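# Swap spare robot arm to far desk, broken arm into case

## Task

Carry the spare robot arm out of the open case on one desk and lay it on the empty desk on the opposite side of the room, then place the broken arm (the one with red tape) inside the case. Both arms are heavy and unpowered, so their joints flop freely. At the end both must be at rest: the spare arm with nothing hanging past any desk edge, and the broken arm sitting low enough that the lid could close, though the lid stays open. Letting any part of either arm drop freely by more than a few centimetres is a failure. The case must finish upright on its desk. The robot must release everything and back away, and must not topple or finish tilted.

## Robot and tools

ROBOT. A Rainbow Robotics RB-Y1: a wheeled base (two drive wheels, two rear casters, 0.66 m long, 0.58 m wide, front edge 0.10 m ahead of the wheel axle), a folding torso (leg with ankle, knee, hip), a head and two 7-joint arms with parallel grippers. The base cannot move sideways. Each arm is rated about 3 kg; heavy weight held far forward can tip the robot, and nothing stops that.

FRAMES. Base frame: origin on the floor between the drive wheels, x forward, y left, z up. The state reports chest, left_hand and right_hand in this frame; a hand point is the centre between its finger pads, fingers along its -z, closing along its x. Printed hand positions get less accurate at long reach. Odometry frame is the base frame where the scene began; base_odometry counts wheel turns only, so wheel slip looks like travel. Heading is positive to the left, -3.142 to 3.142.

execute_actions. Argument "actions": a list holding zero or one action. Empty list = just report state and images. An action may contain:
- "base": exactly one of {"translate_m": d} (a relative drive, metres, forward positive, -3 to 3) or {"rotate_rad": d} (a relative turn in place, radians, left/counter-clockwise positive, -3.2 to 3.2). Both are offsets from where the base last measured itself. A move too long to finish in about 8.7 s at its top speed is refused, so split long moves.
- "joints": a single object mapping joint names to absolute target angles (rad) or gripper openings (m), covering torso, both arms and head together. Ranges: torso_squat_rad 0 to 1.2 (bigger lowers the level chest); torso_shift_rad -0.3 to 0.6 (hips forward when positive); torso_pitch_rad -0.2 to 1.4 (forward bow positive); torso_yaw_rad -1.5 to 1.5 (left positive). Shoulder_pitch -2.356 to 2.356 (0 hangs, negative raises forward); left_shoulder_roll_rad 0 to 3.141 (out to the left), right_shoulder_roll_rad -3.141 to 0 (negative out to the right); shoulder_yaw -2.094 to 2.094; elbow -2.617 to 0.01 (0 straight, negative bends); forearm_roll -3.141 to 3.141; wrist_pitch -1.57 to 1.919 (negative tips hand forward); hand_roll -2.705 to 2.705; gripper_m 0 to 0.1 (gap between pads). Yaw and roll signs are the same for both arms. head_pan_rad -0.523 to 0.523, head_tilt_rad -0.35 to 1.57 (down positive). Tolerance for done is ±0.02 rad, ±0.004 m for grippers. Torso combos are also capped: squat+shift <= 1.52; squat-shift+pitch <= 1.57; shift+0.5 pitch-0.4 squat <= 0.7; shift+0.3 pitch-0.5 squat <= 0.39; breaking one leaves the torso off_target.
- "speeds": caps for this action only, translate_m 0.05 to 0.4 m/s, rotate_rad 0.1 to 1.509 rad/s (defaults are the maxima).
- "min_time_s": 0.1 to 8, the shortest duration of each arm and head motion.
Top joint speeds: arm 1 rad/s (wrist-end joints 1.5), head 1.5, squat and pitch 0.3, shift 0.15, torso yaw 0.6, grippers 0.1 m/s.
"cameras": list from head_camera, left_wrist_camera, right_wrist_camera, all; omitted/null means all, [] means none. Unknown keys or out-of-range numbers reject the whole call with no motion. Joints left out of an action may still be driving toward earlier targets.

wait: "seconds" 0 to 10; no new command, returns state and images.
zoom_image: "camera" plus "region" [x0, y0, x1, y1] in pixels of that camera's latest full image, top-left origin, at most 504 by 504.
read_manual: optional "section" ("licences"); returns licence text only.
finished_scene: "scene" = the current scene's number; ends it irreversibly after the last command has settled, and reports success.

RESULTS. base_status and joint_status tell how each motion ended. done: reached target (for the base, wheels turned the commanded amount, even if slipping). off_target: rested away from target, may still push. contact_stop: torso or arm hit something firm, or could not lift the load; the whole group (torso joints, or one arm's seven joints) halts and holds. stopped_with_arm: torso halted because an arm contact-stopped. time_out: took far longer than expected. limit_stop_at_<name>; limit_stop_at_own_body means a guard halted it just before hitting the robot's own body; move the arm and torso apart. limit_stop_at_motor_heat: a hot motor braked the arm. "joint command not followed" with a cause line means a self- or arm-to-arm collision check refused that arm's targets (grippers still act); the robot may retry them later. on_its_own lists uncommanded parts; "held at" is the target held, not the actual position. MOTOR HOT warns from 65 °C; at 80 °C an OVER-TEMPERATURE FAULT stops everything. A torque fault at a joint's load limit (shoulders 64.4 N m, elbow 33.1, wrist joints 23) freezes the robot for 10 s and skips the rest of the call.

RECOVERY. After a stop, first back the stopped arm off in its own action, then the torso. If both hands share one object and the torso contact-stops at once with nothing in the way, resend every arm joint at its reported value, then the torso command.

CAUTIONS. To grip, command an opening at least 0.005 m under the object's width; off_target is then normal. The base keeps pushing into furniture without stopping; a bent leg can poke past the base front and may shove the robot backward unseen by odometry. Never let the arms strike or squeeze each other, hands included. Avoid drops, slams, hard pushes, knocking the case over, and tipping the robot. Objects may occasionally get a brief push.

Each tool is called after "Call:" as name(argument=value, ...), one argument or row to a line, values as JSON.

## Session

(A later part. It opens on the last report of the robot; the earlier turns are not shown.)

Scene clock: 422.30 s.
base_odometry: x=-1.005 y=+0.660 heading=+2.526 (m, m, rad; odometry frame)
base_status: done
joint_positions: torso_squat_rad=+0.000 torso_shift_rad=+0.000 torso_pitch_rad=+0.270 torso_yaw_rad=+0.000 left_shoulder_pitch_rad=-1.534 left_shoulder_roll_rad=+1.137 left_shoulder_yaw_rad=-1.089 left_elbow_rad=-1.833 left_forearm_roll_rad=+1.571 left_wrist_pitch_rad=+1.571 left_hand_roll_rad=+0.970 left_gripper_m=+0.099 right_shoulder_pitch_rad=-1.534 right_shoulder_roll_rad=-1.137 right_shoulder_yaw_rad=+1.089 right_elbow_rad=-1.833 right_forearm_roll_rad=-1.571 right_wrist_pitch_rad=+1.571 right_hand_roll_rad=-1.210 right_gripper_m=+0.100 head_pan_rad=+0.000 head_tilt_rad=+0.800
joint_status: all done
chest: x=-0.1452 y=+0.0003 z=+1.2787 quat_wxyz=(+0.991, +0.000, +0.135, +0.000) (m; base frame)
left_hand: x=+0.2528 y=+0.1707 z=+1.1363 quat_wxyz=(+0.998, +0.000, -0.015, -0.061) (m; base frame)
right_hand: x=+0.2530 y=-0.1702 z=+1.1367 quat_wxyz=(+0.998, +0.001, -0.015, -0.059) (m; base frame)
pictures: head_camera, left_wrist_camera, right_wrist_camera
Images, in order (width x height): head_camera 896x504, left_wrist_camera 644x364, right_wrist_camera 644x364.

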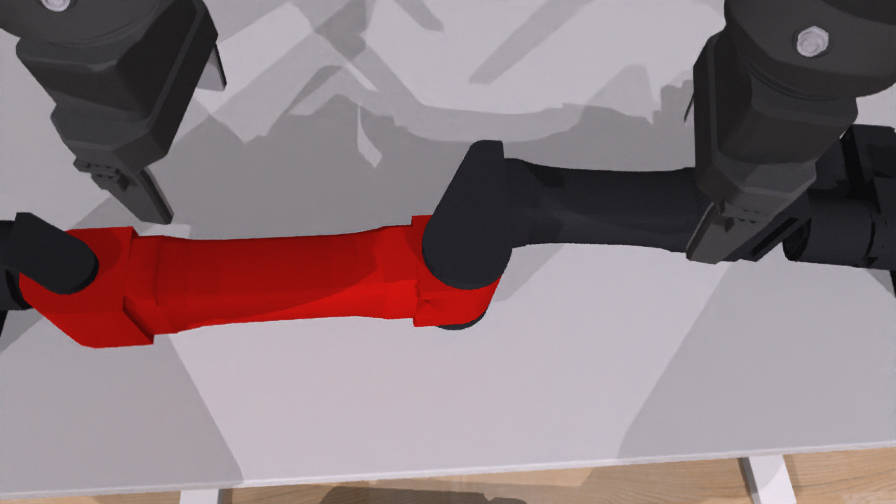

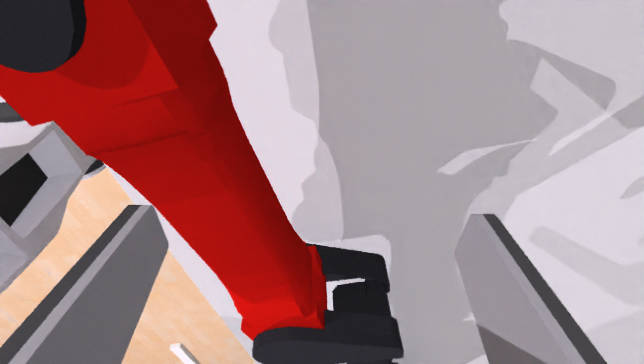

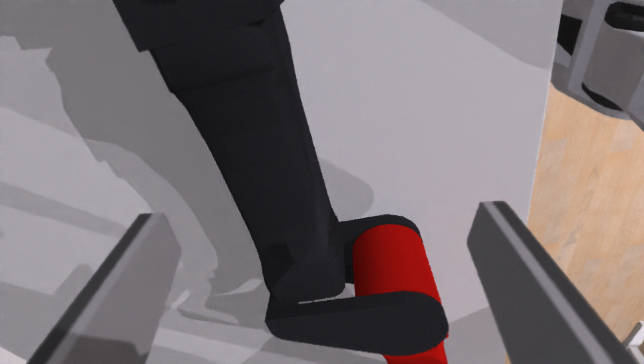

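Call:
execute_actions(
  actions=[
    {"base":{"translate_m":0.015},"joints":{"left_hand_roll_rad":1.39,"right_hand_roll_rad":-1.05,"left_elbow_rad":-2.083,"right_elbow_rad":-1.763,"torso_pitch_rad":0.3}},
  ],
)

Scene clock: 437.47 s.
base_odometry: x=-1.018 y=+0.669 heading=+2.525 (m, m, rad; odometry frame)
base_status: done
joint_positions: torso_squat_rad=+0.000 torso_shift_rad=+0.000 torso_pitch_rad=+0.300 torso_yaw_rad=+0.000 left_shoulder_pitch_rad=-1.534 left_shoulder_roll_rad=+1.137 left_shoulder_yaw_rad=-1.089 left_elbow_rad=-2.083 left_forearm_roll_rad=+1.571 left_wrist_pitch_rad=+1.571 left_hand_roll_rad=+1.390 left_gripper_m=+0.099 right_shoulder_pitch_rad=-1.534 right_shoulder_roll_rad=-1.137 right_shoulder_yaw_rad=+1.089 right_elbow_rad=-1.763 right_forearm_roll_rad=-1.571 right_wrist_pitch_rad=+1.571 right_hand_roll_rad=-1.050 right_gripper_m=+0.100 head_pan_rad=+0.000 head_tilt_rad=+0.800
joint_status: all done
chest: x=-0.1364 y=+0.0003 z=+1.2761 quat_wxyz=(+0.989, +0.000, +0.149, +0.000) (m; base frame)
left_hand: x=+0.2000 y=+0.1414 z=+1.1218 quat_wxyz=(+1.000, +0.000, +0.000, +0.024) (m; base frame)
right_hand: x=+0.2719 y=-0.1809 z=+1.1223 quat_wxyz=(+1.000, +0.000, +0.000, -0.014) (m; base frame)
pictures: head_camera, left_wrist_camera, right_wrist_camera
Images, in order (width x height): head_camera 896x504, left_wrist_camera 644x364, right_wrist_camera 644x364.

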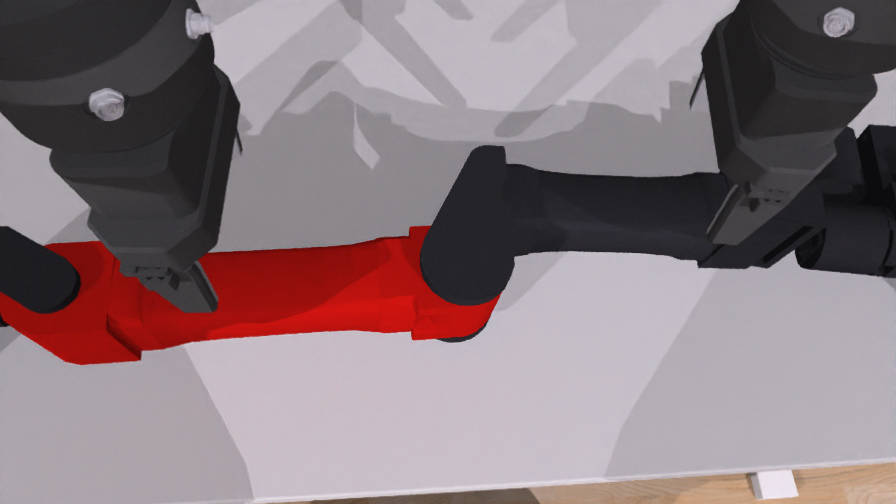

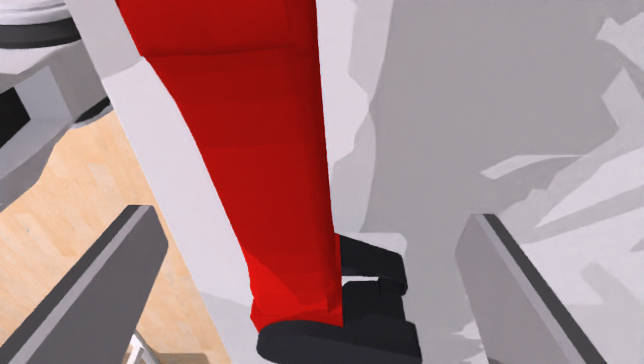

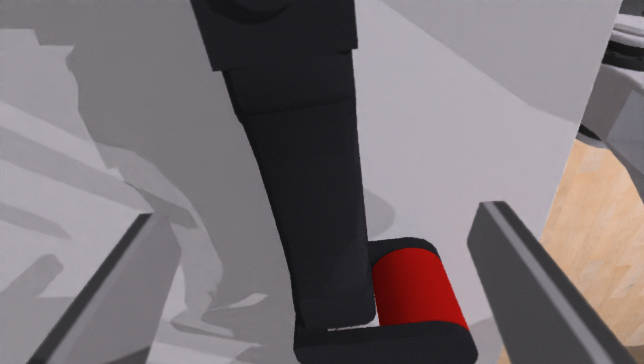

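Call:
execute_actions(
  actions=[
    {"joints":{"left_hand_roll_rad":1.55,"right_hand_roll_rad":-0.96,"left_elbow_rad":-2.17,"torso_squat_rad":0.35}},
  ],
)

Scene clock: 443.20 s.
base_odometry: x=-1.018 y=+0.669 heading=+2.525 (m, m, rad; odometry frame)
base_status: not commanded
joint_positions: torso_squat_rad=+0.350 torso_shift_rad=+0.000 torso_pitch_rad=+0.300 torso_yaw_rad=+0.000 left_shoulder_pitch_rad=-1.534 left_shoulder_roll_rad=+1.137 left_shoulder_yaw_rad=-1.089 left_elbow_rad=-2.170 left_forearm_roll_rad=+1.571 left_wrist_pitch_rad=+1.571 left_hand_roll_rad=+1.550 left_gripper_m=+0.099 right_shoulder_pitch_rad=-1.534 right_shoulder_roll_rad=-1.137 right_shoulder_yaw_rad=+1.089 right_elbow_rad=-1.763 right_forearm_roll_rad=-1.571 right_wrist_pitch_rad=+1.571 right_hand_roll_rad=-0.960 right_gripper_m=+0.100 head_pan_rad=+0.000 head_tilt_rad=+0.800
joint_status: all done
chest: x=-0.1365 y=+0.0003 z=+1.2337 quat_wxyz=(+0.989, +0.000, +0.149, +0.000) (m; base frame)
left_hand: x=+0.1785 y=+0.1346 z=+1.0795 quat_wxyz=(+0.998, +0.000, +0.000, +0.061) (m; base frame)
right_hand: x=+0.2719 y=-0.1809 z=+1.0799 quat_wxyz=(+1.000, +0.000, +0.000, +0.031) (m; base frame)
pictures: head_camera, left_wrist_camera, right_wrist_camera
Images, in order (width x height): head_camera 896x504, left_wrist_camera 644x364, right_wrist_camera 644x364.

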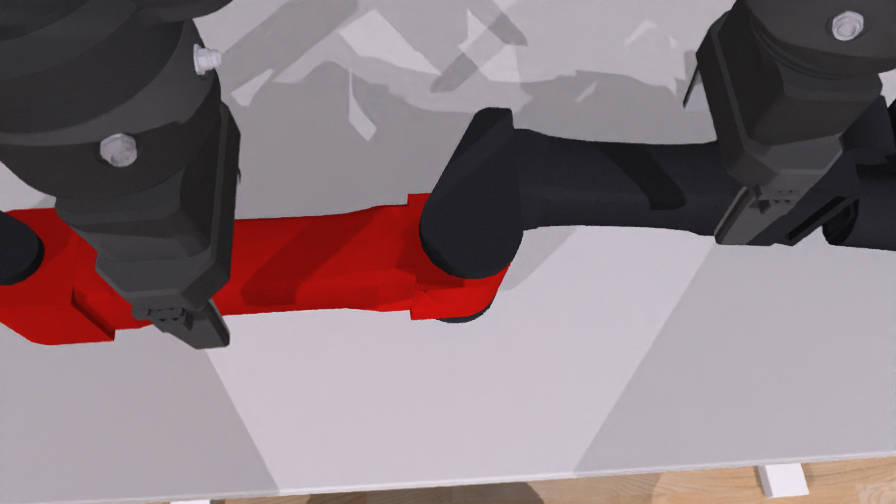

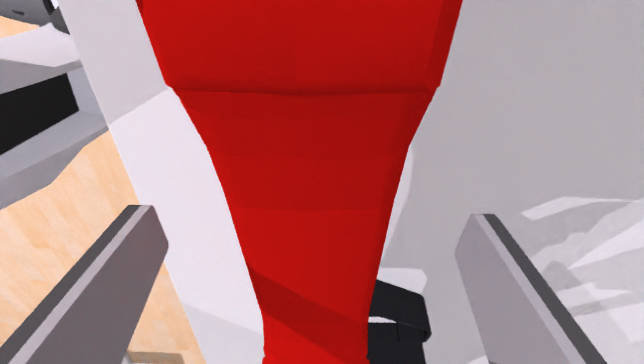

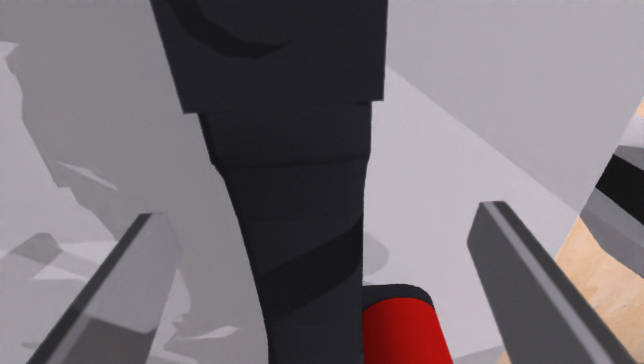

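Call:
execute_actions(
  actions=[
    {"joints":{"right_hand_roll_rad":-0.88,"right_elbow_rad":-1.68,"right_shoulder_pitch_rad":-1.50,"torso_squat_rad":0.49}},
  ],
)

Scene clock: 454.00 s.
base_odometry: x=-1.018 y=+0.669 heading=+2.525 (m, m, rad; odometry frame)
base_status: not commanded
joint_positions: torso_squat_rad=+0.490 torso_shift_rad=+0.000 torso_pitch_rad=+0.300 torso_yaw_rad=+0.000 left_shoulder_pitch_rad=-1.534 left_shoulder_roll_rad=+1.137 left_shoulder_yaw_rad=-1.089 left_elbow_rad=-2.170 left_forearm_roll_rad=+1.571 left_wrist_pitch_rad=+1.571 left_hand_roll_rad=+1.550 left_gripper_m=+0.099 right_shoulder_pitch_rad=-1.500 right_shoulder_roll_rad=-1.137 right_shoulder_yaw_rad=+1.089 right_elbow_rad=-1.680 right_forearm_roll_rad=-1.571 right_wrist_pitch_rad=+1.571 right_hand_roll_rad=-0.880 right_gripper_m=+0.100 head_pan_rad=+0.000 head_tilt_rad=+0.800
joint_status: all done
chest: x=-0.1365 y=+0.0003 z=+1.1938 quat_wxyz=(+0.989, +0.000, +0.149, +0.000) (m; base frame)
left_hand: x=+0.1785 y=+0.1346 z=+1.0396 quat_wxyz=(+0.998, +0.000, +0.000, +0.061) (m; base frame)
right_hand: x=+0.2808 y=-0.2001 z=+1.0273 quat_wxyz=(+1.000, -0.002, +0.016, +0.024) (m; base frame)
pictures: head_camera, left_wrist_camera, right_wrist_camera
Images, in order (width x height): head_camera 896x504, left_wrist_camera 644x364, right_wrist_camera 644x364.

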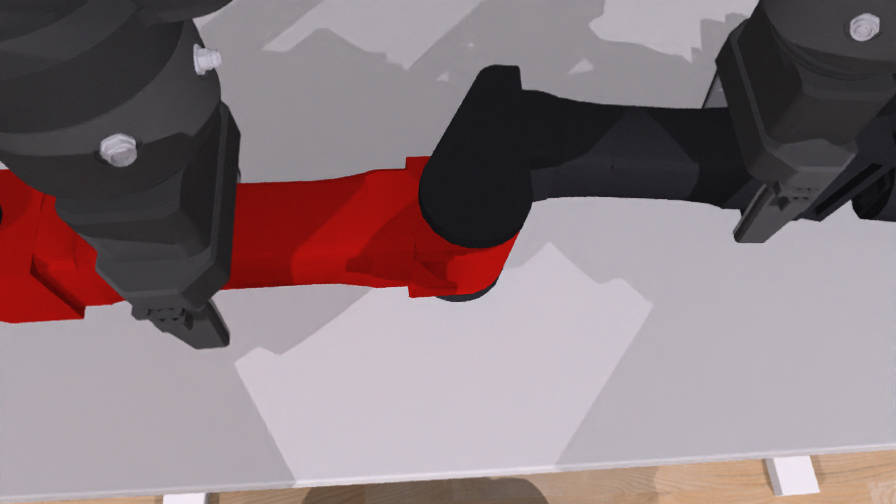

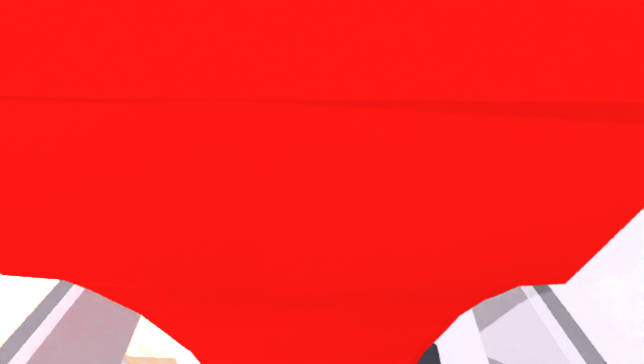

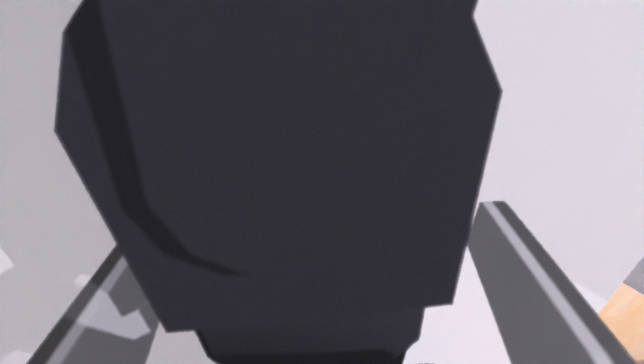

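Call:
execute_actions(
  actions=[
    {"base":{"translate_m":0.01},"joints":{"right_hand_roll_rad":-0.94,"right_shoulder_pitch_rad":-1.52,"right_shoulder_roll_rad":-1.084,"right_shoulder_yaw_rad":1.117,"torso_squat_rad":0.52}},
  ],
)

Scene clock: 469.93 s.
base_odometry: x=-1.026 y=+0.675 heading=+2.525 (m, m, rad; odometry frame)
base_status: done
joint_positions: torso_squat_rad=+0.520 torso_shift_rad=+0.000 torso_pitch_rad=+0.300 torso_yaw_rad=+0.000 left_shoulder_pitch_rad=-1.534 left_shoulder_roll_rad=+1.137 left_shoulder_yaw_rad=-1.089 left_elbow_rad=-2.170 left_forearm_roll_rad=+1.571 left_wrist_pitch_rad=+1.571 left_hand_roll_rad=+1.550 left_gripper_m=+0.099 right_shoulder_pitch_rad=-1.521 right_shoulder_roll_rad=-1.084 right_shoulder_yaw_rad=+1.116 right_elbow_rad=-1.680 right_forearm_roll_rad=-1.571 right_wrist_pitch_rad=+1.571 right_hand_roll_rad=-0.940 right_gripper_m=+0.100 head_pan_rad=+0.000 head_tilt_rad=+0.800
joint_status: all done
chest: x=-0.1365 y=+0.0003 z=+1.1836 quat_wxyz=(+0.989, +0.000, +0.149, +0.000) (m; base frame)
left_hand: x=+0.1785 y=+0.1346 z=+1.0295 quat_wxyz=(+0.998, +0.000, +0.000, +0.061) (m; base frame)
right_hand: x=+0.2748 y=-0.1793 z=+1.0105 quat_wxyz=(+0.999, -0.003, +0.024, +0.021) (m; base frame)
pictures: head_camera, left_wrist_camera, right_wrist_camera
Images, in order (width x height): head_camera 896x504, left_wrist_camera 644x364, right_wrist_camera 644x364.

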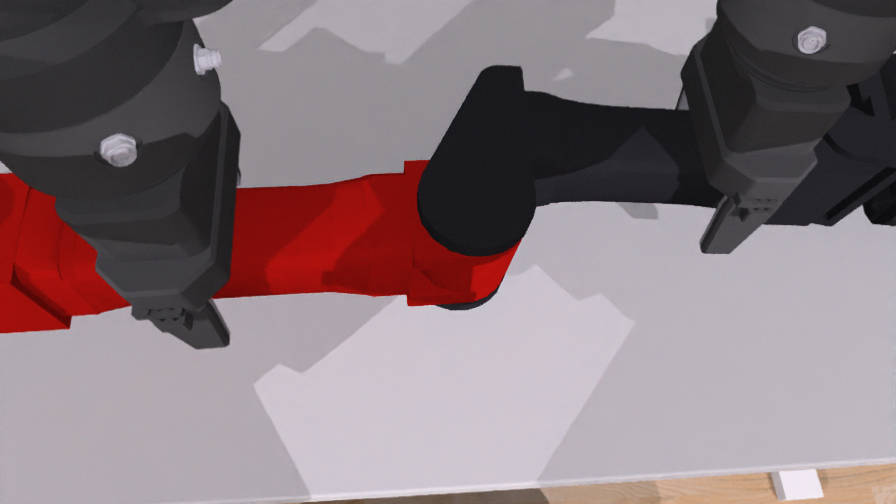

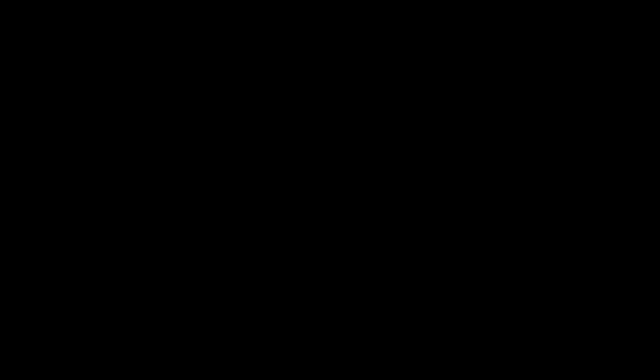

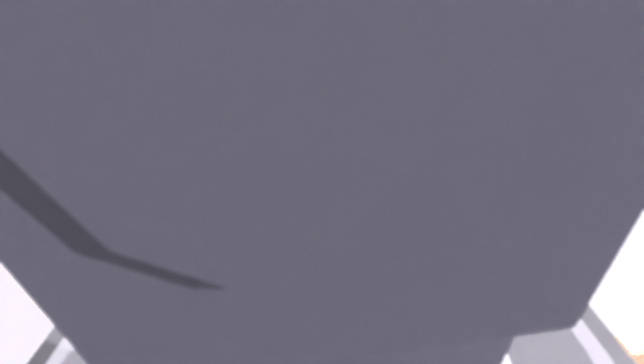

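Call:
execute_actions(
  actions=[
    {"joints":{"left_gripper_m":0.03,"right_gripper_m":0.03}},
  ],
  cameras=[],
)

Call:
execute_actions(
  actions=[
    {"joints":{"torso_squat_rad":0.0,"head_tilt_rad":0.7,"head_pan_rad":0.3}},
  ],
  cameras=["head_camera"],
)

Scene clock: 477.30 s.
base_odometry: x=-1.026 y=+0.675 heading=+2.525 (m, m, rad; odometry frame)
base_status: not commanded
joint_positions: torso_squat_rad=+0.520 torso_shift_rad=+0.000 torso_pitch_rad=+0.300 torso_yaw_rad=+0.000 left_shoulder_pitch_rad=-1.534 left_shoulder_roll_rad=+1.137 left_shoulder_yaw_rad=-1.089 left_elbow_rad=-2.170 left_forearm_roll_rad=+1.571 left_wrist_pitch_rad=+1.571 left_hand_roll_rad=+1.550 left_gripper_m=+0.054 right_shoulder_pitch_rad=-1.521 right_shoulder_roll_rad=-1.084 right_shoulder_yaw_rad=+1.116 right_elbow_rad=-1.680 right_forearm_roll_rad=-1.571 right_wrist_pitch_rad=+1.571 right_hand_roll_rad=-0.940 right_gripper_m=+0.055 head_pan_rad=+0.000 head_tilt_rad=+0.800
joint_status: left_gripper_m off_target (ended at +0.054, target +0.030); right_gripper_m off_target (ended at +0.055, target +0.030)
chest: x=-0.1366 y=+0.0003 z=+1.1836 quat_wxyz=(+0.989, +0.000, +0.149, +0.000) (m; base frame)
left_hand: x=+0.1783 y=+0.1347 z=+1.0294 quat_wxyz=(+0.998, +0.000, +0.000, +0.060) (m; base frame)
right_hand: x=+0.2749 y=-0.1793 z=+1.0105 quat_wxyz=(+0.999, -0.003, +0.024, +0.021) (m; base frame)
pictures: none
No camera images: the call's "cameras" was empty. Leave "cameras" out to get every camera's image.

Scene clock: 479.80 s.
base_odometry: x=-1.026 y=+0.675 heading=+2.525 (m, m, rad; odometry frame)
base_status: not commanded
joint_positions: torso_squat_rad=+0.000 torso_shift_rad=+0.001 torso_pitch_rad=+0.302 torso_yaw_rad=+0.000 left_shoulder_pitch_rad=-1.532 left_shoulder_roll_rad=+1.136 left_shoulder_yaw_rad=-1.091 left_elbow_rad=-2.170 left_forearm_roll_rad=+1.571 left_wrist_pitch_rad=+1.571 left_hand_roll_rad=+1.550 left_gripper_m=+0.053 right_shoulder_pitch_rad=-1.518 right_shoulder_roll_rad=-1.083 right_shoulder_yaw_rad=+1.118 right_elbow_rad=-1.680 right_forearm_roll_rad=-1.571 right_wrist_pitch_rad=+1.571 right_hand_roll_rad=-0.940 right_gripper_m=+0.055 head_pan_rad=+0.300 head_tilt_rad=+0.700
joint_status: all done
chest: x=-0.1354 y=+0.0003 z=+1.2759 quat_wxyz=(+0.989, +0.000, +0.150, +0.000) (m; base frame)
left_hand: x=+0.1786 y=+0.1349 z=+1.1202 quat_wxyz=(+0.998, +0.000, +0.003, +0.061) (m; base frame)
right_hand: x=+0.2748 y=-0.1796 z=+1.1005 quat_wxyz=(+0.999, -0.004, +0.027, +0.021) (m; base frame)
pictures: head_camera
Images, in order (width x height): head_camera 896x504.

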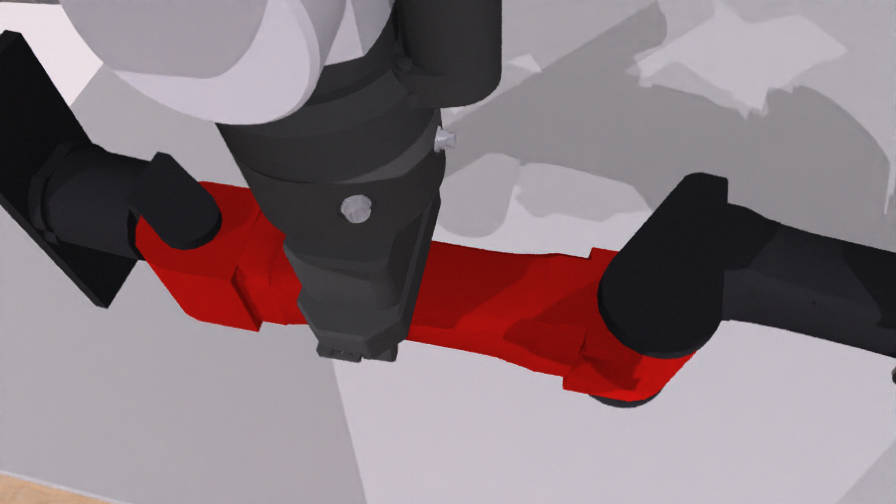

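Call:
execute_actions(
  actions=[
    {"joints":{"torso_pitch_rad":0.08,"head_tilt_rad":0.85,"head_pan_rad":-0.45}},
  ],
  cameras=["head_camera"],
)

Scene clock: 485.70 s.
base_odometry: x=-1.026 y=+0.675 heading=+2.525 (m, m, rad; odometry frame)
base_status: not commanded
joint_positions: torso_squat_rad=+0.000 torso_shift_rad=+0.001 torso_pitch_rad=+0.081 torso_yaw_rad=+0.000 left_shoulder_pitch_rad=-1.532 left_shoulder_roll_rad=+1.136 left_shoulder_yaw_rad=-1.091 left_elbow_rad=-2.170 left_forearm_roll_rad=+1.571 left_wrist_pitch_rad=+1.571 left_hand_roll_rad=+1.550 left_gripper_m=+0.053 right_shoulder_pitch_rad=-1.518 right_shoulder_roll_rad=-1.083 right_shoulder_yaw_rad=+1.119 right_elbow_rad=-1.680 right_forearm_roll_rad=-1.571 right_wrist_pitch_rad=+1.571 right_hand_roll_rad=-0.940 right_gripper_m=+0.055 head_pan_rad=-0.450 head_tilt_rad=+0.850
joint_status: all done
chest: x=-0.2024 y=+0.0002 z=+1.2889 quat_wxyz=(+0.999, +0.000, +0.041, +0.000) (m; base frame)
left_hand: x=+0.1379 y=+0.1349 z=+1.2054 quat_wxyz=(+0.992, -0.006, -0.107, +0.060) (m; base frame)
right_hand: x=+0.2360 y=-0.1796 z=+1.2070 quat_wxyz=(+0.996, -0.006, -0.082, +0.021) (m; base frame)
pictures: head_camera
Images, in order (width x height): head_camera 896x504.

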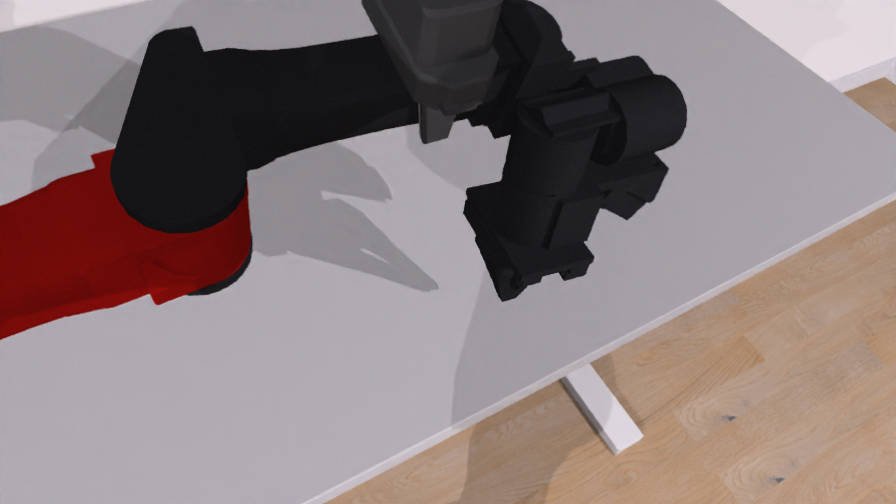

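Call:
execute_actions(
  actions=[
    {"base":{"translate_m":-0.6},"speeds":{"translate_m":0.3}},
  ],
  cameras=[],
)

Call:
execute_actions(
  actions=[
    {"base":{"rotate_rad":2.373},"speeds":{"rotate_rad":0.8}},
  ],
  cameras=[],
)

Call:
execute_actions(
  actions=[
    {"base":{"translate_m":2.25},"joints":{"head_pan_rad":0,"head_tilt_rad":0.6}},
  ],
  cameras=[],
)

Call:
execute_actions(
  actions=[
    {"base":{"rotate_rad":-0.79}},
  ],
  cameras=["head_camera"],
)

Scene clock: 509.23 s.
base_odometry: x=-0.536 y=+0.328 heading=+2.524 (m, m, rad; odometry frame)
base_status: done
joint_positions: torso_squat_rad=+0.000 torso_shift_rad=+0.001 torso_pitch_rad=+0.081 torso_yaw_rad=+0.000 left_shoulder_pitch_rad=-1.532 left_shoulder_roll_rad=+1.136 left_shoulder_yaw_rad=-1.091 left_elbow_rad=-2.170 left_forearm_roll_rad=+1.571 left_wrist_pitch_rad=+1.571 left_hand_roll_rad=+1.550 left_gripper_m=+0.053 right_shoulder_pitch_rad=-1.518 right_shoulder_roll_rad=-1.083 right_shoulder_yaw_rad=+1.119 right_elbow_rad=-1.680 right_forearm_roll_rad=-1.571 right_wrist_pitch_rad=+1.571 right_hand_roll_rad=-0.940 right_gripper_m=+0.055 head_pan_rad=-0.450 head_tilt_rad=+0.850
joint_status: not commanded
chest: x=-0.2023 y=+0.0002 z=+1.2889 quat_wxyz=(+0.999, +0.000, +0.041, +0.000) (m; base frame)
left_hand: x=+0.1379 y=+0.1349 z=+1.2054 quat_wxyz=(+0.992, -0.006, -0.107, +0.060) (m; base frame)
right_hand: x=+0.2361 y=-0.1796 z=+1.2069 quat_wxyz=(+0.996, -0.006, -0.082, +0.021) (m; base frame)
pictures: none
No camera images: the call's "cameras" was empty. Leave "cameras" out to get every camera's image.

Scene clock: 514.13 s.
base_odometry: x=-0.536 y=+0.328 heading=-1.387 (m, m, rad; odometry frame)
base_status: done
joint_positions: torso_squat_rad=+0.000 torso_shift_rad=+0.001 torso_pitch_rad=+0.081 torso_yaw_rad=+0.000 left_shoulder_pitch_rad=-1.532 left_shoulder_roll_rad=+1.136 left_shoulder_yaw_rad=-1.091 left_elbow_rad=-2.170 left_forearm_roll_rad=+1.571 left_wrist_pitch_rad=+1.571 left_hand_roll_rad=+1.550 left_gripper_m=+0.053 right_shoulder_pitch_rad=-1.518 right_shoulder_roll_rad=-1.083 right_shoulder_yaw_rad=+1.119 right_elbow_rad=-1.680 right_forearm_roll_rad=-1.571 right_wrist_pitch_rad=+1.571 right_hand_roll_rad=-0.940 right_gripper_m=+0.055 head_pan_rad=-0.450 head_tilt_rad=+0.850
joint_status: not commanded
chest: x=-0.2023 y=+0.0002 z=+1.2889 quat_wxyz=(+0.999, +0.000, +0.041, +0.000) (m; base frame)
left_hand: x=+0.1379 y=+0.1349 z=+1.2054 quat_wxyz=(+0.992, -0.006, -0.107, +0.060) (m; base frame)
right_hand: x=+0.2361 y=-0.1796 z=+1.2069 quat_wxyz=(+0.996, -0.006, -0.082, +0.021) (m; base frame)
pictures: none
No camera images: the call's "cameras" was empty. Leave "cameras" out to get every camera's image.

Scene clock: 521.10 s.
base_odometry: x=-0.124 y=-1.885 heading=-1.386 (m, m, rad; odometry frame)
base_status: done
joint_positions: torso_squat_rad=+0.000 torso_shift_rad=+0.001 torso_pitch_rad=+0.082 torso_yaw_rad=+0.000 left_shoulder_pitch_rad=-1.532 left_shoulder_roll_rad=+1.136 left_shoulder_yaw_rad=-1.091 left_elbow_rad=-2.170 left_forearm_roll_rad=+1.571 left_wrist_pitch_rad=+1.571 left_hand_roll_rad=+1.550 left_gripper_m=+0.053 right_shoulder_pitch_rad=-1.518 right_shoulder_roll_rad=-1.083 right_shoulder_yaw_rad=+1.119 right_elbow_rad=-1.680 right_forearm_roll_rad=-1.571 right_wrist_pitch_rad=+1.571 right_hand_roll_rad=-0.940 right_gripper_m=+0.055 head_pan_rad=+0.000 head_tilt_rad=+0.600
joint_status: all done
chest: x=-0.2021 y=+0.0002 z=+1.2889 quat_wxyz=(+0.999, +0.000, +0.041, +0.000) (m; base frame)
left_hand: x=+0.1381 y=+0.1349 z=+1.2053 quat_wxyz=(+0.992, -0.006, -0.107, +0.060) (m; base frame)
right_hand: x=+0.2362 y=-0.1796 z=+1.2068 quat_wxyz=(+0.996, -0.006, -0.082, +0.021) (m; base frame)
pictures: none
No camera images: the call's "cameras" was empty. Leave "cameras" out to get every camera's image.

Scene clock: 524.07 s.
base_odometry: x=-0.124 y=-1.884 heading=-2.176 (m, m, rad; odometry frame)
base_status: done
joint_positions: torso_squat_rad=+0.000 torso_shift_rad=+0.001 torso_pitch_rad=+0.082 torso_yaw_rad=+0.000 left_shoulder_pitch_rad=-1.532 left_shoulder_roll_rad=+1.136 left_shoulder_yaw_rad=-1.091 left_elbow_rad=-2.170 left_forearm_roll_rad=+1.571 left_wrist_pitch_rad=+1.571 left_hand_roll_rad=+1.550 left_gripper_m=+0.053 right_shoulder_pitch_rad=-1.518 right_shoulder_roll_rad=-1.083 right_shoulder_yaw_rad=+1.119 right_elbow_rad=-1.680 right_forearm_roll_rad=-1.571 right_wrist_pitch_rad=+1.571 right_hand_roll_rad=-0.940 right_gripper_m=+0.055 head_pan_rad=+0.000 head_tilt_rad=+0.600
joint_status: not commanded
chest: x=-0.2022 y=+0.0002 z=+1.2889 quat_wxyz=(+0.999, +0.000, +0.041, +0.000) (m; base frame)
left_hand: x=+0.1381 y=+0.1349 z=+1.2053 quat_wxyz=(+0.992, -0.006, -0.107, +0.060) (m; base frame)
right_hand: x=+0.2362 y=-0.1796 z=+1.2068 quat_wxyz=(+0.996, -0.006, -0.082, +0.021) (m; base frame)
pictures: head_camera
Images, in order (width x height): head_camera 896x504.

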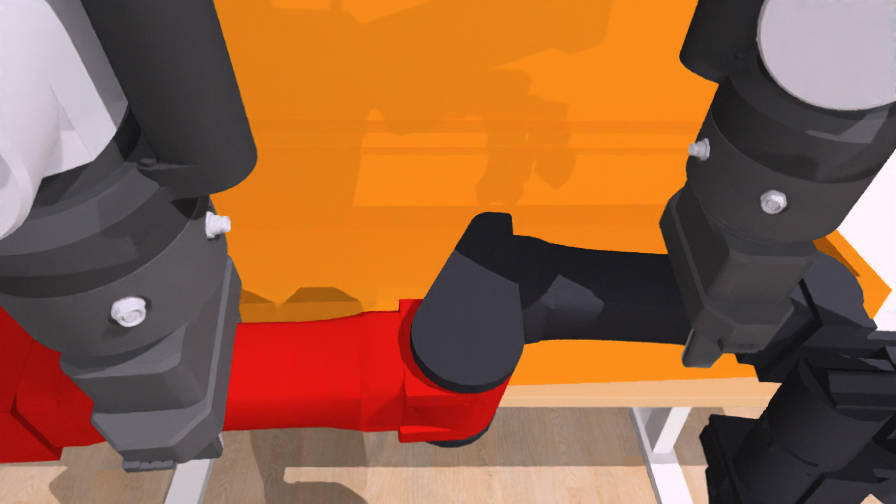

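Call:
execute_actions(
  actions=[
    {"base":{"translate_m":0.49},"speeds":{"translate_m":0.25},"joints":{"torso_yaw_rad":-0.2,"head_tilt_rad":1.0}},
  ],
  cameras=[],
)

Call:
execute_actions(
  actions=[
    {"joints":{"torso_pitch_rad":0.3,"head_tilt_rad":0.8,"head_pan_rad":-0.35}},
  ],
  cameras=["head_camera"],
)

Call:
execute_actions(
  actions=[
    {"joints":{"head_pan_rad":0.5}},
  ],
  cameras=["head_camera"],
)

Scene clock: 537.90 s.
base_odometry: x=-0.403 y=-2.287 heading=-2.177 (m, m, rad; odometry frame)
base_status: done
joint_positions: torso_squat_rad=+0.000 torso_shift_rad=+0.001 torso_pitch_rad=+0.082 torso_yaw_rad=-0.200 left_shoulder_pitch_rad=-1.532 left_shoulder_roll_rad=+1.136 left_shoulder_yaw_rad=-1.091 left_elbow_rad=-2.170 left_forearm_roll_rad=+1.571 left_wrist_pitch_rad=+1.571 left_hand_roll_rad=+1.550 left_gripper_m=+0.053 right_shoulder_pitch_rad=-1.518 right_shoulder_roll_rad=-1.083 right_shoulder_yaw_rad=+1.119 right_elbow_rad=-1.680 right_forearm_roll_rad=-1.571 right_wrist_pitch_rad=+1.571 right_hand_roll_rad=-0.940 right_gripper_m=+0.055 head_pan_rad=+0.000 head_tilt_rad=+1.000
joint_status: all done
chest: x=-0.2022 y=+0.0001 z=+1.2889 quat_wxyz=(+0.994, -0.004, +0.041, -0.100) (m; base frame)
left_hand: x=+0.1578 y=+0.0633 z=+1.2037 quat_wxyz=(+0.993, -0.025, -0.105, -0.038) (m; base frame)
right_hand: x=+0.1917 y=-0.2643 z=+1.2105 quat_wxyz=(+0.993, -0.022, -0.081, -0.078) (m; base frame)
pictures: none
No camera images: the call's "cameras" was empty. Leave "cameras" out to get every camera's image.

Scene clock: 539.40 s.
base_odometry: x=-0.403 y=-2.287 heading=-2.177 (m, m, rad; odometry frame)
base_status: not commanded
joint_positions: torso_squat_rad=+0.000 torso_shift_rad=+0.001 torso_pitch_rad=+0.302 torso_yaw_rad=-0.200 left_shoulder_pitch_rad=-1.532 left_shoulder_roll_rad=+1.136 left_shoulder_yaw_rad=-1.091 left_elbow_rad=-2.170 left_forearm_roll_rad=+1.571 left_wrist_pitch_rad=+1.571 left_hand_roll_rad=+1.550 left_gripper_m=+0.053 right_shoulder_pitch_rad=-1.518 right_shoulder_roll_rad=-1.083 right_shoulder_yaw_rad=+1.119 right_elbow_rad=-1.680 right_forearm_roll_rad=-1.571 right_wrist_pitch_rad=+1.571 right_hand_roll_rad=-0.940 right_gripper_m=+0.055 head_pan_rad=-0.350 head_tilt_rad=+0.800
joint_status: all done
chest: x=-0.1354 y=+0.0001 z=+1.2759 quat_wxyz=(+0.984, -0.015, +0.150, -0.099) (m; base frame)
left_hand: x=+0.1975 y=+0.0633 z=+1.1142 quat_wxyz=(+0.999, -0.029, +0.004, -0.035) (m; base frame)
right_hand: x=+0.2320 y=-0.2643 z=+1.1134 quat_wxyz=(+0.996, -0.031, +0.028, -0.075) (m; base frame)
pictures: head_camera
Images, in order (width x height): head_camera 896x504.

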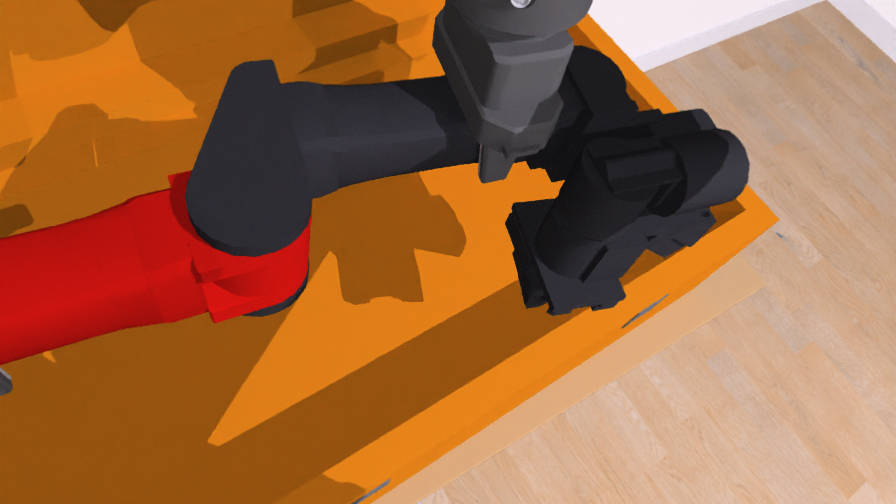

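Scene clock: 540.63 s.
base_odometry: x=-0.403 y=-2.287 heading=-2.177 (m, m, rad; odometry frame)
base_status: not commanded
joint_positions: torso_squat_rad=+0.000 torso_shift_rad=+0.001 torso_pitch_rad=+0.302 torso_yaw_rad=-0.200 left_shoulder_pitch_rad=-1.532 left_shoulder_roll_rad=+1.136 left_shoulder_yaw_rad=-1.091 left_elbow_rad=-2.170 left_forearm_roll_rad=+1.571 left_wrist_pitch_rad=+1.571 left_hand_roll_rad=+1.550 left_gripper_m=+0.053 right_shoulder_pitch_rad=-1.518 right_shoulder_roll_rad=-1.083 right_shoulder_yaw_rad=+1.119 right_elbow_rad=-1.680 right_forearm_roll_rad=-1.571 right_wrist_pitch_rad=+1.571 right_hand_roll_rad=-0.940 right_gripper_m=+0.055 head_pan_rad=+0.500 head_tilt_rad=+0.800
joint_status: all done
chest: x=-0.1354 y=+0.0001 z=+1.2759 quat_wxyz=(+0.984, -0.015, +0.150, -0.099) (m; base frame)
left_hand: x=+0.1975 y=+0.0633 z=+1.1142 quat_wxyz=(+0.999, -0.029, +0.004, -0.035) (m; base frame)
right_hand: x=+0.2320 y=-0.2643 z=+1.1134 quat_wxyz=(+0.996, -0.031, +0.028, -0.075) (m; base frame)
pictures: head_camera
Images, in order (width x height): head_camera 896x504.

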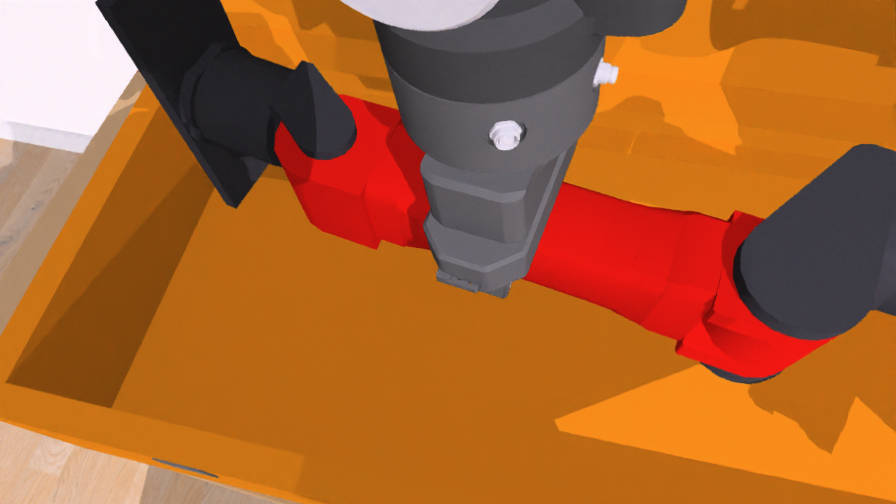

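Call:
execute_actions(
  actions=[
    {"base":{"translate_m":0.04},"joints":{"torso_yaw_rad":-0.15,"head_pan_rad":-0.4,"head_tilt_rad":0.7}},
  ],
  cameras=[],
)

Call:
execute_actions(
  actions=[
    {"joints":{"torso_squat_rad":0.62}},
  ],
  cameras=["head_camera"],
)

Scene clock: 549.40 s.
base_odometry: x=-0.426 y=-2.320 heading=-2.177 (m, m, rad; odometry frame)
base_status: done
joint_positions: torso_squat_rad=+0.000 torso_shift_rad=+0.001 torso_pitch_rad=+0.302 torso_yaw_rad=-0.150 left_shoulder_pitch_rad=-1.532 left_shoulder_roll_rad=+1.136 left_shoulder_yaw_rad=-1.091 left_elbow_rad=-2.170 left_forearm_roll_rad=+1.571 left_wrist_pitch_rad=+1.571 left_hand_roll_rad=+1.550 left_gripper_m=+0.053 right_shoulder_pitch_rad=-1.518 right_shoulder_roll_rad=-1.083 right_shoulder_yaw_rad=+1.119 right_elbow_rad=-1.680 right_forearm_roll_rad=-1.571 right_wrist_pitch_rad=+1.571 right_hand_roll_rad=-0.940 right_gripper_m=+0.055 head_pan_rad=-0.400 head_tilt_rad=+0.700
joint_status: all done
chest: x=-0.1354 y=+0.0001 z=+1.2759 quat_wxyz=(+0.986, -0.012, +0.150, -0.074) (m; base frame)
left_hand: x=+0.1941 y=+0.0817 z=+1.1153 quat_wxyz=(+1.000, -0.021, +0.004, -0.011) (m; base frame)
right_hand: x=+0.2442 y=-0.2439 z=+1.1097 quat_wxyz=(+0.998, -0.024, +0.028, -0.051) (m; base frame)
pictures: none
No camera images: the call's "cameras" was empty. Leave "cameras" out to get every camera's image.

Scene clock: 552.27 s.
base_odometry: x=-0.426 y=-2.320 heading=-2.177 (m, m, rad; odometry frame)
base_status: not commanded
joint_positions: torso_squat_rad=+0.620 torso_shift_rad=+0.001 torso_pitch_rad=+0.301 torso_yaw_rad=-0.150 left_shoulder_pitch_rad=-1.532 left_shoulder_roll_rad=+1.136 left_shoulder_yaw_rad=-1.091 left_elbow_rad=-2.170 left_forearm_roll_rad=+1.571 left_wrist_pitch_rad=+1.571 left_hand_roll_rad=+1.550 left_gripper_m=+0.053 right_shoulder_pitch_rad=-1.518 right_shoulder_roll_rad=-1.083 right_shoulder_yaw_rad=+1.119 right_elbow_rad=-1.680 right_forearm_roll_rad=-1.571 right_wrist_pitch_rad=+1.571 right_hand_roll_rad=-0.940 right_gripper_m=+0.055 head_pan_rad=-0.400 head_tilt_rad=+0.700
joint_status: all done
chest: x=-0.1357 y=+0.0002 z=+1.1457 quat_wxyz=(+0.986, -0.012, +0.150, -0.074) (m; base frame)
left_hand: x=+0.1938 y=+0.0817 z=+0.9852 quat_wxyz=(+1.000, -0.021, +0.004, -0.011) (m; base frame)
right_hand: x=+0.2440 y=-0.2439 z=+0.9796 quat_wxyz=(+0.998, -0.024, +0.028, -0.051) (m; base frame)
pictures: head_camera
Images, in order (width x height): head_camera 896x504.

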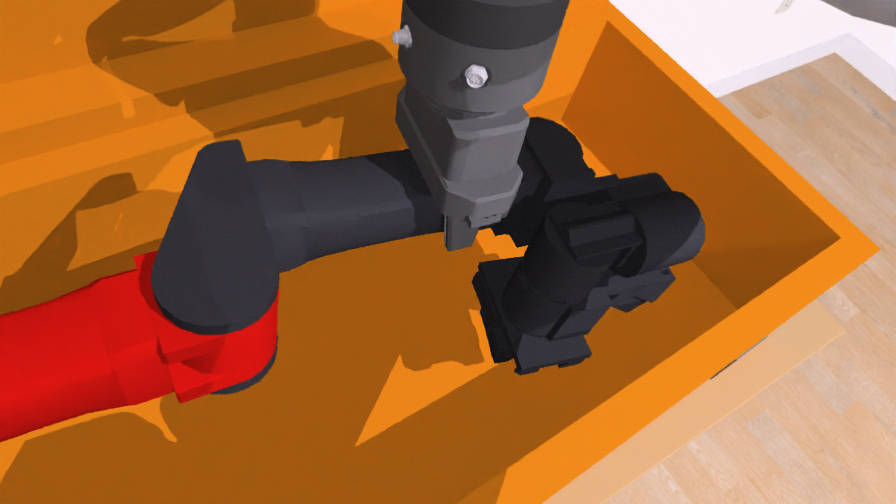

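Call:
execute_actions(
  actions=[
    {"joints":{"torso_squat_rad":0.665}},
  ],
  cameras=["head_camera"],
)

Scene clock: 556.00 s.
base_odometry: x=-0.426 y=-2.320 heading=-2.177 (m, m, rad; odometry frame)
base_status: not commanded
joint_positions: torso_squat_rad=+0.665 torso_shift_rad=+0.001 torso_pitch_rad=+0.301 torso_yaw_rad=-0.150 left_shoulder_pitch_rad=-1.532 left_shoulder_roll_rad=+1.136 left_shoulder_yaw_rad=-1.091 left_elbow_rad=-2.170 left_forearm_roll_rad=+1.571 left_wrist_pitch_rad=+1.571 left_hand_roll_rad=+1.550 left_gripper_m=+0.053 right_shoulder_pitch_rad=-1.518 right_shoulder_roll_rad=-1.083 right_shoulder_yaw_rad=+1.119 right_elbow_rad=-1.680 right_forearm_roll_rad=-1.571 right_wrist_pitch_rad=+1.571 right_hand_roll_rad=-0.940 right_gripper_m=+0.055 head_pan_rad=-0.400 head_tilt_rad=+0.700
joint_status: all done
chest: x=-0.1358 y=+0.0002 z=+1.1269 quat_wxyz=(+0.986, -0.012, +0.150, -0.074) (m; base frame)
left_hand: x=+0.1938 y=+0.0817 z=+0.9664 quat_wxyz=(+1.000, -0.021, +0.004, -0.011) (m; base frame)
right_hand: x=+0.2440 y=-0.2439 z=+0.9608 quat_wxyz=(+0.998, -0.024, +0.028, -0.051) (m; base frame)
pictures: head_camera
Images, in order (width x height): head_camera 896x504.

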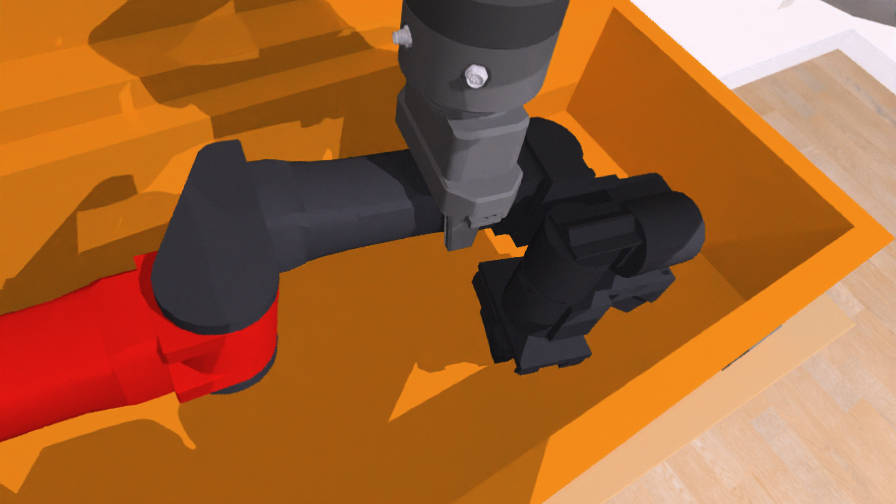

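Call:
execute_actions(
  actions=[
    {"joints":{"torso_squat_rad":0.695}},
  ],
  cameras=["head_camera"],
)

Scene clock: 560.13 s.
base_odometry: x=-0.426 y=-2.320 heading=-2.177 (m, m, rad; odometry frame)
base_status: not commanded
joint_positions: torso_squat_rad=+0.695 torso_shift_rad=+0.001 torso_pitch_rad=+0.301 torso_yaw_rad=-0.150 left_shoulder_pitch_rad=-1.532 left_shoulder_roll_rad=+1.136 left_shoulder_yaw_rad=-1.091 left_elbow_rad=-2.170 left_forearm_roll_rad=+1.571 left_wrist_pitch_rad=+1.571 left_hand_roll_rad=+1.550 left_gripper_m=+0.053 right_shoulder_pitch_rad=-1.518 right_shoulder_roll_rad=-1.083 right_shoulder_yaw_rad=+1.119 right_elbow_rad=-1.680 right_forearm_roll_rad=-1.571 right_wrist_pitch_rad=+1.571 right_hand_roll_rad=-0.940 right_gripper_m=+0.055 head_pan_rad=-0.400 head_tilt_rad=+0.700
joint_status: all done
chest: x=-0.1358 y=+0.0002 z=+1.1137 quat_wxyz=(+0.986, -0.012, +0.150, -0.074) (m; base frame)
left_hand: x=+0.1938 y=+0.0817 z=+0.9532 quat_wxyz=(+1.000, -0.021, +0.004, -0.011) (m; base frame)
right_hand: x=+0.2440 y=-0.2439 z=+0.9476 quat_wxyz=(+0.998, -0.024, +0.028, -0.051) (m; base frame)
pictures: head_camera
Images, in order (width x height): head_camera 896x504.

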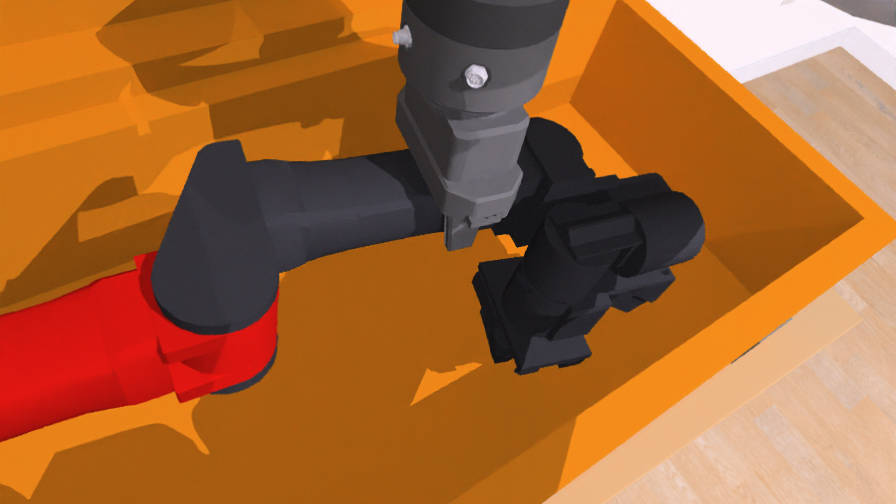

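Call:
execute_actions(
  actions=[
    {"joints":{"torso_squat_rad":0.722}},
  ],
  cameras=["head_camera"],
)

Scene clock: 563.83 s.
base_odometry: x=-0.426 y=-2.320 heading=-2.177 (m, m, rad; odometry frame)
base_status: not commanded
joint_positions: torso_squat_rad=+0.722 torso_shift_rad=+0.000 torso_pitch_rad=+0.300 torso_yaw_rad=-0.150 left_shoulder_pitch_rad=-1.532 left_shoulder_roll_rad=+1.137 left_shoulder_yaw_rad=-1.091 left_elbow_rad=-2.170 left_forearm_roll_rad=+1.571 left_wrist_pitch_rad=+1.572 left_hand_roll_rad=+1.550 left_gripper_m=+0.054 right_shoulder_pitch_rad=-1.523 right_shoulder_roll_rad=-1.084 right_shoulder_yaw_rad=+1.115 right_elbow_rad=-1.680 right_forearm_roll_rad=-1.571 right_wrist_pitch_rad=+1.571 right_hand_roll_rad=-0.940 right_gripper_m=+0.055 head_pan_rad=-0.400 head_tilt_rad=+0.700
joint_status: all done
chest: x=-0.1363 y=+0.0006 z=+1.1015 quat_wxyz=(+0.986, -0.012, +0.149, -0.074) (m; base frame)
left_hand: x=+0.1936 y=+0.0826 z=+0.9412 quat_wxyz=(+1.000, -0.021, +0.003, -0.010) (m; base frame)
right_hand: x=+0.2454 y=-0.2426 z=+0.9387 quat_wxyz=(+0.998, -0.023, +0.024, -0.051) (m; base frame)
pictures: head_camera
Images, in order (width x height): head_camera 896x504.

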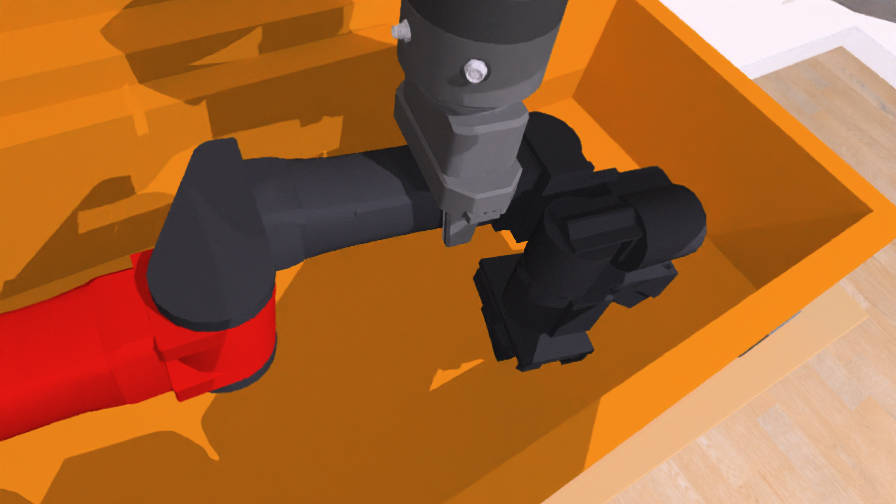

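Call:
execute_actions(
  actions=[
    {"joints":{"torso_squat_rad":0.70,"torso_yaw_rad":0.0}},
  ],
  cameras=["head_camera"],
)

Scene clock: 568.07 s.
base_odometry: x=-0.426 y=-2.320 heading=-2.177 (m, m, rad; odometry frame)
base_status: not commanded
joint_positions: torso_squat_rad=+0.700 torso_shift_rad=+0.001 torso_pitch_rad=+0.301 torso_yaw_rad=+0.000 left_shoulder_pitch_rad=-1.532 left_shoulder_roll_rad=+1.136 left_shoulder_yaw_rad=-1.091 left_elbow_rad=-2.170 left_forearm_roll_rad=+1.571 left_wrist_pitch_rad=+1.571 left_hand_roll_rad=+1.550 left_gripper_m=+0.054 right_shoulder_pitch_rad=-1.519 right_shoulder_roll_rad=-1.083 right_shoulder_yaw_rad=+1.118 right_elbow_rad=-1.680 right_forearm_roll_rad=-1.571 right_wrist_pitch_rad=+1.571 right_hand_roll_rad=-0.940 right_gripper_m=+0.054 head_pan_rad=-0.400 head_tilt_rad=+0.700
joint_status: all done
chest: x=-0.1357 y=+0.0003 z=+1.1114 quat_wxyz=(+0.989, +0.000, +0.150, +0.000) (m; base frame)
left_hand: x=+0.1782 y=+0.1352 z=+0.9555 quat_wxyz=(+0.998, +0.001, +0.003, +0.061) (m; base frame)
right_hand: x=+0.2746 y=-0.1792 z=+0.9364 quat_wxyz=(+0.999, -0.003, +0.027, +0.021) (m; base frame)
pictures: head_camera
Images, in order (width x height): head_camera 896x504.

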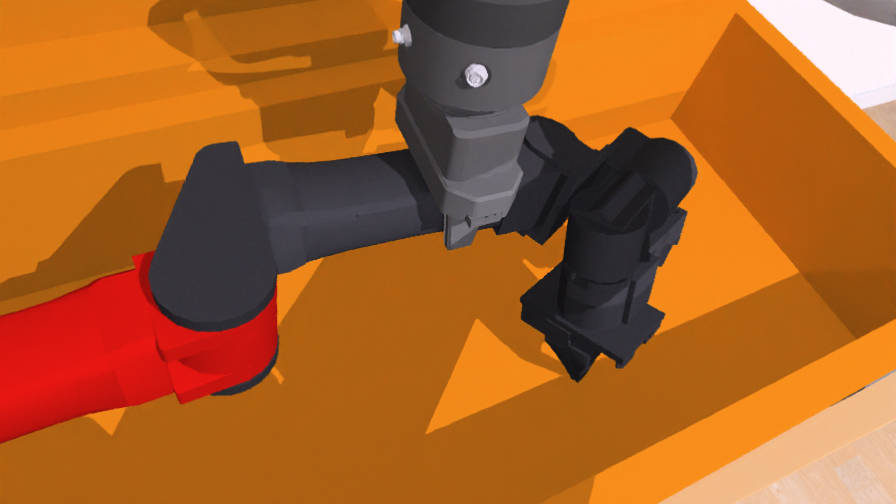

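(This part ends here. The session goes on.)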